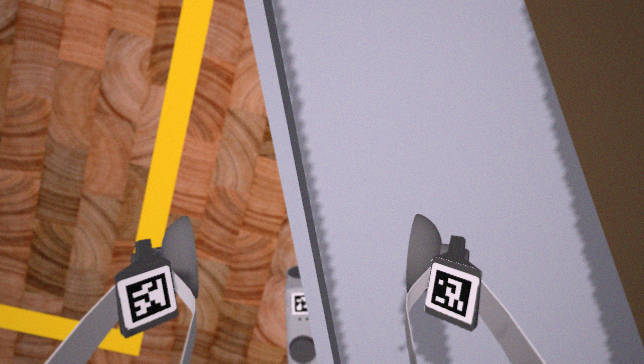

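Scene clock: 669.33 s.
r1.base_odometry: x=+0.524 y=+1.318 heading=+0.554 (m, m, rad; r1's odometry frame)
r1.turned_by_wheels: +0.000 (rad since the last result)
r1.turned_by_imu: +0.000 (rad since the last result)
r1.base_tilt: forward=+0.0 right=-0.4 (deg)
r1.lidar_m: 1.70 1.95 2.83 2.83 3.25 4.13 4.03 2.27 1.95 1.94 1.99 1.69
r1.head_depth_mm: 1386 1523 1708 1925 1713 1429 1223 / 1430 1577 1767 1959 1731 1433 1229 / 1464 1630 1822 2024 1745 1443 1235 / 1507 1682 1885 2063 1748 1447 1241 / 1551 1728 1960 2113 1755 1448 1243 / 1584 1778 2006 2176 1762 1462 1250 / 1631 1831 2088 2240 1761 1461 1251
r1.base_status: not commanded
r1.joint_positions: lift_m=+0.740 arm_m=+0.160 wrist_yaw_rad=+1.598 wrist_pitch_rad=-0.023 wrist_roll_rad=+1.575 gripper_m=+0.110 head_pan_rad=-0.007 head_tilt_rad=-0.606
r1.joint_status: not commanded
r1.motor_effort: left_wheel=+0(0) right_wheel=+0(0) lift_m=+26(25) arm_m=-2(3) wrist_yaw_rad=+2(1) wrist_pitch_rad=+8(7) wrist_roll_rad=+2(2) gripper_m=+1(0) head_pan_rad=+5(4) head_tilt_rad=+2(3) (%)
r1.hand_pose: x=+0.2342 y=-0.2982 z=+0.8486 quat_wxyz=(+0.007, +0.717, -0.697, -0.009) (m; r1's base frame)
r1.wrist_depth_mm: - - - - - - 956 / - - - - - - 996 / - - - - - - - / - - - - - - - / - - - - - - - / - - - - - - - / - - - - - - 993
r2.base_odometry: x=-2.258 y=-3.870 heading=-1.590 (m, m, rad; r2's odometry frame)
r2.turned_by_wheels: +0.000 (rad since the last result)
r2.turned_by_imu: +0.000 (rad since the last result)
r2.base_tilt: forward=+0.1 right=-0.1 (deg)
r2.lidar_m: 2.20 1.93 1.69 1.21 0.72 0.63 0.63 0.55 0.35 0.34 2.50 2.20
r2.head_depth_mm: 478 469 - - - 1220 1120 / 476 462 - - 1189 1242 1132 / 493 - - 639 916 1198 1149 / - 653 689 591 884 1149 1144 / - 763 716 611 885 1199 1129 / - 818 733 1048 1374 1226 1111 / - 2142 1846 1569 1387 1227 1106
r2.base_status: not commanded
r2.joint_positions: lift_m=+0.940 arm_m=+0.410 wrist_yaw_rad=+0.008 wrist_pitch_rad=-1.549 wrist_roll_rad=-0.011 gripper_m=-0.019 head_pan_rad=-1.893 head_tilt_rad=-0.889
r2.joint_status: all done
r2.motor_effort: left_wheel=-5(5) right_wheel=+10(10) lift_m=+20(19) arm_m=+3(4) wrist_yaw_rad=-10(8) wrist_pitch_rad=+0(0) wrist_roll_rad=+3(4) gripper_m=-21(100) head_pan_rad=-4(26) head_tilt_rad=-6(13) (%)
r2.hand_pose: x=-0.0218 y=-0.5362 z=+0.8225 quat_wxyz=(+0.510, +0.499, -0.500, -0.490) (m; r2's base frame)
r2.wrist_depth_mm: 856 894 877 173 176 177 143 / 906 881 905 178 181 181 154 / 923 921 940 182 185 186 167 / 952 970 985 187 191 192 182 / 963 957 - 173 194 197 197 / - - - - 200 203 204 / - - - 203 206 208 209
pictures: r2_head_camera (sideways: a quarter turn clockwise sets it upright), r2_wrist_camera
camera_calibration (this result's frames):
r2_head_camera: T_world_to_cam=[[0.226754, 0.775706, -0.58895, 0.784308], [0.959581, -0.281429, -0.00121761, -0.00344759], [-0.166692, -0.564869, -0.808169, 1.01658], [0, 0, 0, 1]] pos_world=[-0.00508175, -0.0351304, 1.28348]
r2_wrist_camera: T_world_to_cam=[[-0.998282, -0.0277895, 0.0515886, -0.0892845], [-0.0205137, 0.99042, 0.136557, 0.455676], [-0.0548892, 0.135264, -0.989288, 1.05201], [0, 0, 0, 1]] pos_world=[-0.0220395, -0.59609, 0.983122]
Images, in order (width x height): r2_head_camera 896x504, r2_wrist_camera 644x364.

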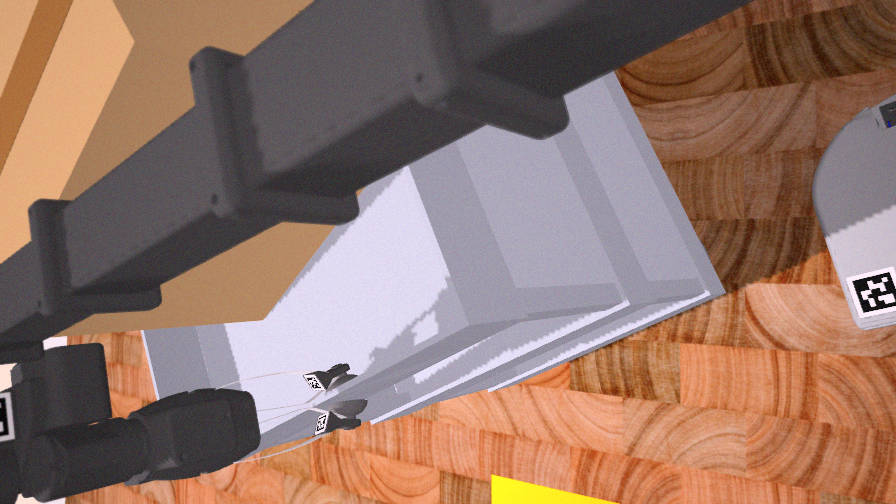

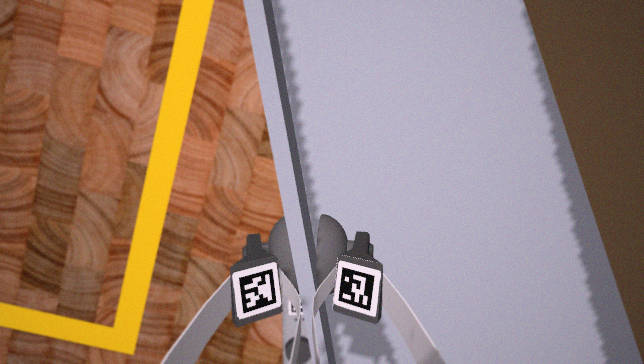

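>>> execute_actions --actions '[{"r2":{"base":{"translate_m":0.3},"contact_limits":{"arm_m":35},"joints":{"arm_m":0.41}}}]' --cameras '["r2_nav_camera","r2_head_camera"]'

Scene clock: 673.63 s.
r1.base_odometry: x=+0.524 y=+1.318 heading=+0.554 (m, m, rad; r1's odometry frame)
r1.turned_by_wheels: +0.000 (rad since the last result)
r1.turned_by_imu: +0.000 (rad since the last result)
r1.base_tilt: forward=+0.0 right=-0.4 (deg)
r1.lidar_m: 1.70 1.95 2.83 2.83 3.24 4.12 4.04 2.28 1.94 1.94 1.99 1.69
r1.head_depth_mm: 1382 1510 1719 1925 1725 1430 1227 / 1432 1588 1768 1968 1730 1434 1233 / 1474 1624 1816 2035 1731 1440 1237 / 1511 1677 1873 2061 1727 1445 1241 / 1543 1730 1945 2123 1752 1454 1237 / 1582 1766 2020 2159 1742 1459 1249 / 1621 1827 2076 2224 1771 1466 1247
r1.base_status: not commanded
r1.joint_positions: lift_m=+0.740 arm_m=+0.160 wrist_yaw_rad=+1.598 wrist_pitch_rad=-0.023 wrist_roll_rad=+1.575 gripper_m=+0.110 head_pan_rad=-0.007 head_tilt_rad=-0.606
r1.joint_status: not commanded
r1.motor_effort: left_wheel=+0(0) right_wheel=+0(0) lift_m=+26(25) arm_m=-3(3) wrist_yaw_rad=+1(2) wrist_pitch_rad=+8(8) wrist_roll_rad=+1(1) gripper_m=+1(1) head_pan_rad=+6(5) head_tilt_rad=+3(2) (%)
r1.hand_pose: x=+0.2342 y=-0.2982 z=+0.8486 quat_wxyz=(+0.007, +0.717, -0.697, -0.009) (m; r1's base frame)
r1.wrist_depth_mm: - - - - - - 991 / - - - - - - 981 / - - - - - - 988 / - - - - - - - / - - - - - - - / - - - - - - - / - - - - - - -
r2.base_odometry: x=-2.264 y=-4.170 heading=-1.591 (m, m, rad; r2's odometry frame)
r2.turned_by_wheels: +0.000 (rad since the last result)
r2.turned_by_imu: -0.019 (rad since the last result)
r2.base_tilt: forward=+0.2 right=-0.1 (deg)
r2.lidar_m: 1.91 1.86 1.61 1.61 1.06 0.92 0.92 0.53 0.35 0.34 2.20 1.91
r2.head_depth_mm: 477 454 - - - 1220 1116 / 476 458 - - 1195 1230 1135 / 492 - - 625 920 1198 1145 / - 649 684 592 885 1145 1145 / - 794 717 612 851 1195 1122 / - 816 731 1128 1385 1234 1109 / - 2150 1838 1583 1385 1228 1105
r2.base_status: done
r2.joint_positions: lift_m=+0.940 arm_m=+0.410 wrist_yaw_rad=+0.012 wrist_pitch_rad=-1.557 wrist_roll_rad=-0.012 gripper_m=-0.019 head_pan_rad=-1.893 head_tilt_rad=-0.889
r2.joint_status: all done
r2.on_its_own: wrist_yaw_rad is at rest, and its effort (-16) is outside its rest range (-12 to +12)
r2.motor_effort: left_wheel=-5(17) right_wheel=+10(41) lift_m=+21(21) arm_m=+3(2) wrist_yaw_rad=-16(15) wrist_pitch_rad=+4(4) wrist_roll_rad=+4(4) gripper_m=-20(26) head_pan_rad=-3(3) head_tilt_rad=-5(5) (%)
r2.contact_limits: arm_m 35 (drawing in: default 14, maximum 24; extending or still: default 22, maximum 35)
r2.hand_pose: x=-0.0219 y=-0.5340 z=+0.8225 quat_wxyz=(+0.509, +0.503, -0.497, -0.491) (m; r2's base frame)
r2.wrist_depth_mm: 884 877 880 173 174 175 144 / 890 890 913 176 181 181 155 / 892 926 949 181 185 185 167 / 957 988 950 186 189 193 181 / 974 979 - 165 193 196 197 / - - - - 201 203 204 / - - - 203 206 208 210
pictures: r2_head_camera (sideways: a quarter turn clockwise sets it upright), r2_nav_camera (sideways: a quarter turn counterclockwise sets it upright)
camera_calibration (this result's frames):
r2_head_camera: T_world_to_cam=[[0.226872, 0.775767, -0.588825, 0.784144], [0.959549, -0.281539, -0.00121191, -0.0034548], [-0.166717, -0.564731, -0.80826, 1.01669], [0, 0, 0, 1]] pos_world=[-0.00508488, -0.0351264, 1.28347]
r2_nav_camera: T_world_to_cam=[[-0.246609, -0.735484, 0.631068, -0.772545], [-0.945891, 0.324374, 0.00840964, 0.0462157], [-0.210888, -0.594848, -0.775682, 0.96116], [0, 0, 0, 1]] pos_world=[0.0558951, -0.0114421, 1.23269]
Images, in order (width x height): r2_head_camera 896x504, r2_nav_camera 672x504.

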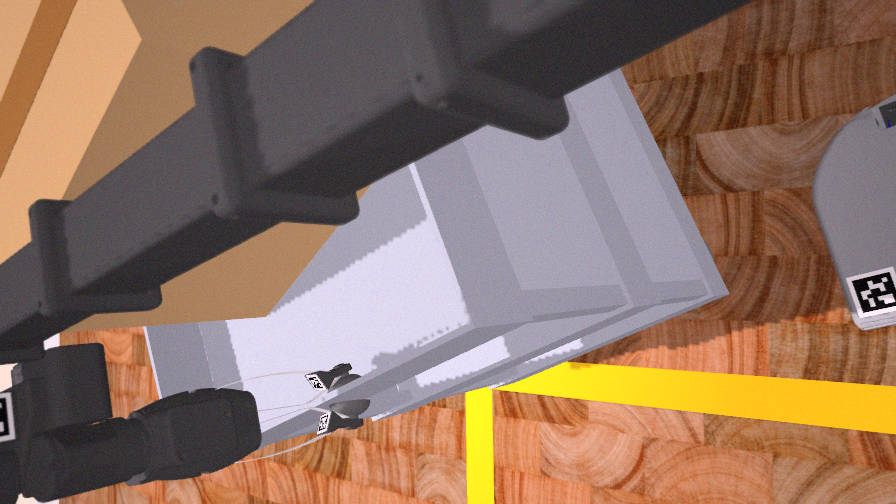

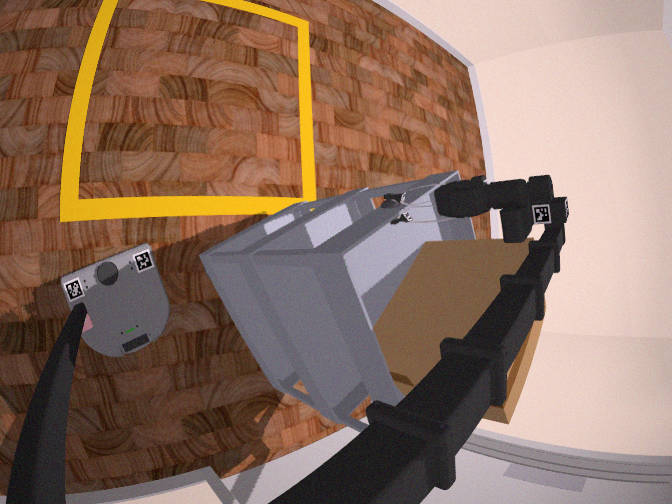

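>>> execute_actions --actions '[{"r2":{"base":{"translate_m":0.6},"joints":{"head_pan_rad":-1.3,"head_tilt_rad":-0.95}}}]' --cameras '["r2_nav_camera","r2_head_camera"]'

Scene clock: 681.37 s.
r1.base_odometry: x=+0.524 y=+1.318 heading=+0.554 (m, m, rad; r1's odometry frame)
r1.turned_by_wheels: +0.000 (rad since the last result)
r1.turned_by_imu: +0.001 (rad since the last result)
r1.base_tilt: forward=+0.1 right=-0.4 (deg)
r1.lidar_m: 1.70 1.95 2.84 2.83 3.26 4.13 4.03 2.27 1.94 1.94 1.99 1.69
r1.head_depth_mm: 1387 1513 1714 1933 1722 1424 1223 / 1436 1584 1775 1974 1728 1440 1230 / 1468 1618 1830 2032 1742 1437 1231 / 1509 1670 1886 2064 1745 1451 1235 / 1544 1729 1943 2113 1744 1456 1241 / 1587 1768 2020 2167 1764 1466 1250 / 1620 1831 2072 2215 1766 1470 1257
r1.base_status: not commanded
r1.joint_positions: lift_m=+0.740 arm_m=+0.160 wrist_yaw_rad=+1.598 wrist_pitch_rad=-0.023 wrist_roll_rad=+1.575 gripper_m=+0.110 head_pan_rad=-0.007 head_tilt_rad=-0.606
r1.joint_status: not commanded
r1.motor_effort: left_wheel=+0(0) right_wheel=+0(0) lift_m=+25(25) arm_m=-3(3) wrist_yaw_rad=+1(1) wrist_pitch_rad=+8(7) wrist_roll_rad=+1(1) gripper_m=+0(1) head_pan_rad=+5(5) head_tilt_rad=+3(2) (%)
r1.hand_pose: x=+0.2342 y=-0.2982 z=+0.8486 quat_wxyz=(+0.007, +0.717, -0.697, -0.009) (m; r1's base frame)
r1.wrist_depth_mm: - - - - - - 956 / - - - - - - 988 / - - - - - - - / - - - - - - - / - - - - - - - / - - - - - - - / - - - - - - -
r2.base_odometry: x=-2.276 y=-4.770 heading=-1.591 (m, m, rad; r2's odometry frame)
r2.turned_by_wheels: +0.000 (rad since the last result)
r2.turned_by_imu: -0.043 (rad since the last result)
r2.base_tilt: forward=+0.1 right=-0.1 (deg)
r2.lidar_m: 1.32 1.50 1.48 1.48 1.67 1.50 1.50 0.49 0.34 0.33 1.56 1.32
r2.head_depth_mm: 2628 - 668 592 838 1064 1104 / 2548 2076 1725 876 823 1097 1122 / 2546 2091 1773 1539 1342 1183 1130 / 2431 2071 1776 1539 1355 1222 1140 / 2170 2072 1765 1535 1353 1217 1100 / 1866 1993 1752 1525 1347 1211 1096 / 1642 1834 1756 1531 1350 1215 1103
r2.base_status: done
r2.joint_positions: lift_m=+0.940 arm_m=+0.410 wrist_yaw_rad=+0.008 wrist_pitch_rad=-1.557 wrist_roll_rad=-0.011 gripper_m=-0.019 head_pan_rad=-1.307 head_tilt_rad=-0.938
r2.joint_status: all done
r2.motor_effort: left_wheel=-6(15) right_wheel=+14(34) lift_m=+22(22) arm_m=+3(4) wrist_yaw_rad=-11(15) wrist_pitch_rad=+3(4) wrist_roll_rad=+4(4) gripper_m=-20(26) head_pan_rad=+4(34) head_tilt_rad=-6(12) (%)
r2.hand_pose: x=-0.0218 y=-0.5340 z=+0.8225 quat_wxyz=(+0.508, +0.501, -0.498, -0.492) (m; r2's base frame)
r2.wrist_depth_mm: 868 879 901 172 174 177 149 / 896 894 918 176 179 180 157 / 925 936 921 182 184 186 167 / 934 969 976 187 188 192 177 / 990 963 - 156 194 197 190 / - - - - 201 203 203 / - - - 204 206 210 209
pictures: r2_head_camera (sideways: a quarter turn clockwise sets it upright), r2_nav_camera (sideways: a quarter turn counterclockwise sets it upright)
camera_calibration (this result's frames):
r2_head_camera: T_world_to_cam=[[-0.247198, 0.798989, -0.548188, 0.734095], [0.955205, 0.295943, 0.000603595, -0.00579192], [0.162715, -0.523483, -0.836355, 1.05121], [0, 0, 0, 1]] pos_world=[0.0159517, -0.0345296, 1.28161]
r2_nav_camera: T_world_to_cam=[[0.209034, -0.778389, 0.591959, -0.72437], [-0.967401, -0.253095, 0.00880714, 0.0458299], [0.142967, -0.574503, -0.80592, 0.998317], [0, 0, 0, 1]] pos_world=[0.053028, 0.0212941, 1.23296]
Images, in order (width x height): r2_head_camera 896x504, r2_nav_camera 672x504.

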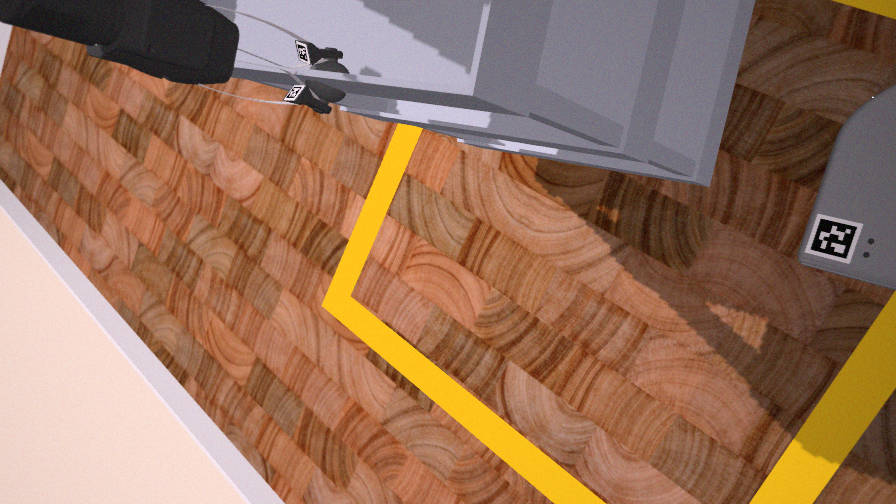

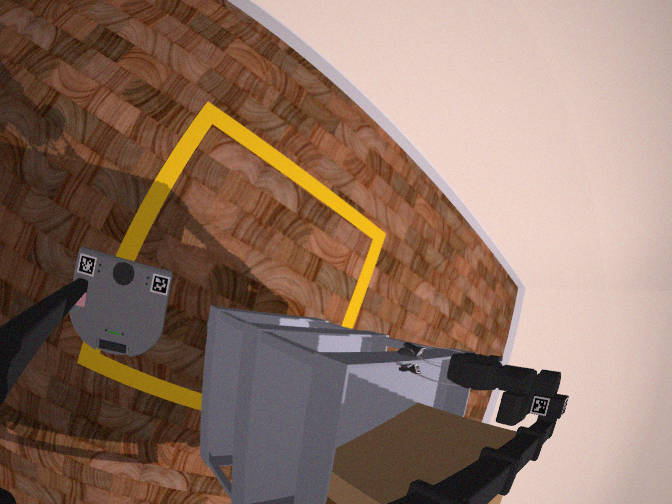

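>>> execute_actions --actions '[{"r2":{"base":{"translate_m":0.4},"joints":{"head_pan_rad":-1.75,"head_tilt_rad":-1.05}}}]' --cameras '["r2_nav_camera","r2_head_camera"]'

Scene clock: 687.07 s.
r1.base_odometry: x=+0.524 y=+1.318 heading=+0.554 (m, m, rad; r1's odometry frame)
r1.turned_by_wheels: +0.000 (rad since the last result)
r1.turned_by_imu: +0.001 (rad since the last result)
r1.base_tilt: forward=+0.1 right=-0.4 (deg)
r1.lidar_m: 1.70 1.95 2.83 2.83 3.26 4.13 4.02 2.27 1.94 1.94 2.00 1.70
r1.head_depth_mm: 1383 1518 1707 1921 1716 1434 1221 / 1436 1580 1762 1962 1724 1429 1235 / 1470 1624 1821 2013 1739 1439 1238 / 1507 1679 1881 2055 1747 1445 1242 / 1554 1728 1943 2127 1750 1456 1238 / 1593 1762 2019 2151 1772 1467 1246 / 1622 1841 2074 2218 1763 1470 1254
r1.base_status: not commanded
r1.joint_positions: lift_m=+0.740 arm_m=+0.160 wrist_yaw_rad=+1.598 wrist_pitch_rad=-0.023 wrist_roll_rad=+1.575 gripper_m=+0.110 head_pan_rad=-0.007 head_tilt_rad=-0.606
r1.joint_status: not commanded
r1.motor_effort: left_wheel=+0(0) right_wheel=+0(0) lift_m=+26(25) arm_m=-2(3) wrist_yaw_rad=+2(2) wrist_pitch_rad=+8(8) wrist_roll_rad=+1(1) gripper_m=+1(1) head_pan_rad=+5(5) head_tilt_rad=+1(3) (%)
r1.hand_pose: x=+0.2342 y=-0.2982 z=+0.8486 quat_wxyz=(+0.007, +0.717, -0.697, -0.009) (m; r1's base frame)
r1.wrist_depth_mm: - - - - - - 973 / - - - - - - - / - - - - - - - / - - - - - - 973 / - - - - - - - / - - - - - - - / - - - - - - 993
r2.base_odometry: x=-2.285 y=-5.170 heading=-1.592 (m, m, rad; r2's odometry frame)
r2.turned_by_wheels: -0.001 (rad since the last result)
r2.turned_by_imu: -0.056 (rad since the last result)
r2.base_tilt: forward=+0.1 right=-0.1 (deg)
r2.lidar_m: 0.93 1.03 1.42 1.41 1.56 1.90 1.89 0.46 0.34 0.33 1.15 0.94
r2.head_depth_mm: - - - 889 1188 1196 1103 / - 602 606 904 1168 1211 - / 620 671 615 890 1164 1224 - / 759 697 614 721 1130 1216 - / - 1235 1555 1421 1307 1197 1100 / 2079 1830 1607 1436 1302 1187 1097 / 2111 1817 1598 1444 1300 1189 1095
r2.base_status: done
r2.joint_positions: lift_m=+0.940 arm_m=+0.410 wrist_yaw_rad=+0.005 wrist_pitch_rad=-1.557 wrist_roll_rad=-0.006 gripper_m=-0.019 head_pan_rad=-1.743 head_tilt_rad=-1.037
r2.joint_status: all done
r2.motor_effort: left_wheel=-8(11) right_wheel=+16(36) lift_m=+22(22) arm_m=+3(3) wrist_yaw_rad=-7(11) wrist_pitch_rad=+4(4) wrist_roll_rad=+2(4) gripper_m=-20(24) head_pan_rad=-3(30) head_tilt_rad=-6(16) (%)
r2.hand_pose: x=-0.0217 y=-0.5340 z=+0.8225 quat_wxyz=(+0.506, +0.500, -0.500, -0.494) (m; r2's base frame)
r2.wrist_depth_mm: 854 871 895 172 175 176 152 / 896 886 961 177 180 181 159 / 923 928 934 184 184 187 168 / 921 965 952 188 189 191 177 / 979 - - 190 194 197 187 / - - - - 200 202 199 / - - - 205 207 208 208
pictures: r2_head_camera (sideways: a quarter turn clockwise sets it upright), r2_nav_camera (sideways: a quarter turn counterclockwise sets it upright)
camera_calibration (this result's frames):
r2_head_camera: T_world_to_cam=[[0.121839, 0.877887, -0.463108, 0.621015], [0.990798, -0.135283, 0.00422119, -0.0107184], [-0.0589451, -0.459361, -0.886292, 1.11746], [0, 0, 0, 1]] pos_world=[0.000824646, -0.0333118, 1.27804]
r2_nav_camera: T_world_to_cam=[[-0.1485, -0.847494, 0.509608, -0.614907], [-0.983958, 0.178146, 0.00953578, 0.0449835], [-0.0988661, -0.500017, -0.860354, 1.07055], [0, 0, 0, 1]] pos_world=[0.0587894, 0.00615072, 1.23399]
Images, in order (width x height): r2_head_camera 896x504, r2_nav_camera 672x504.

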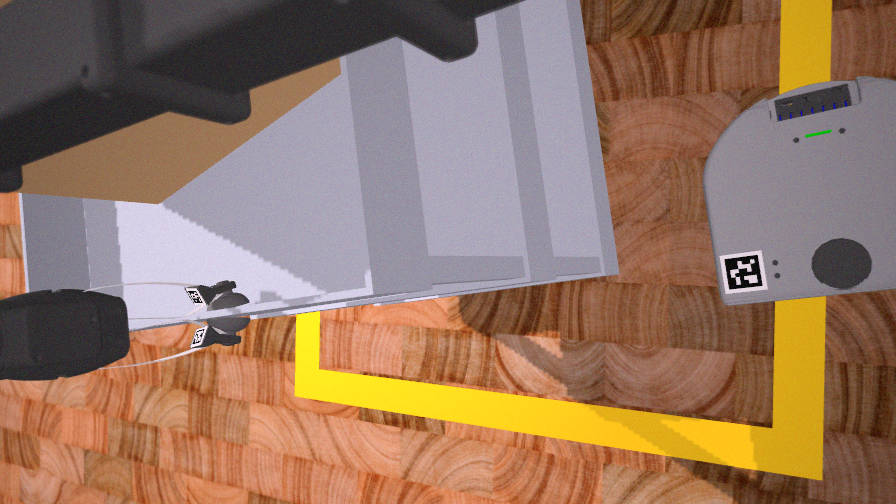

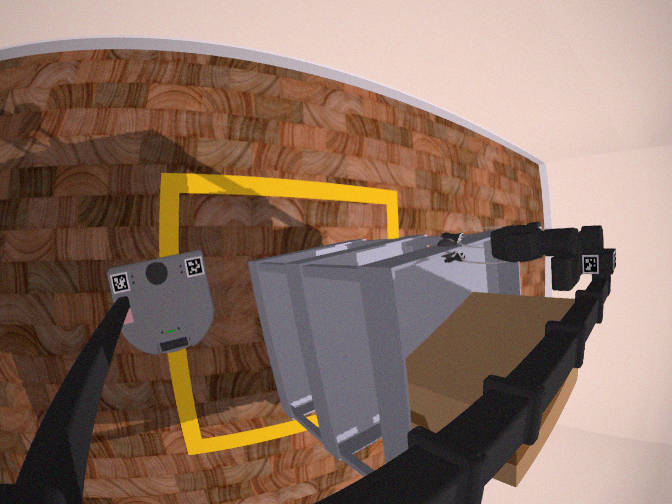

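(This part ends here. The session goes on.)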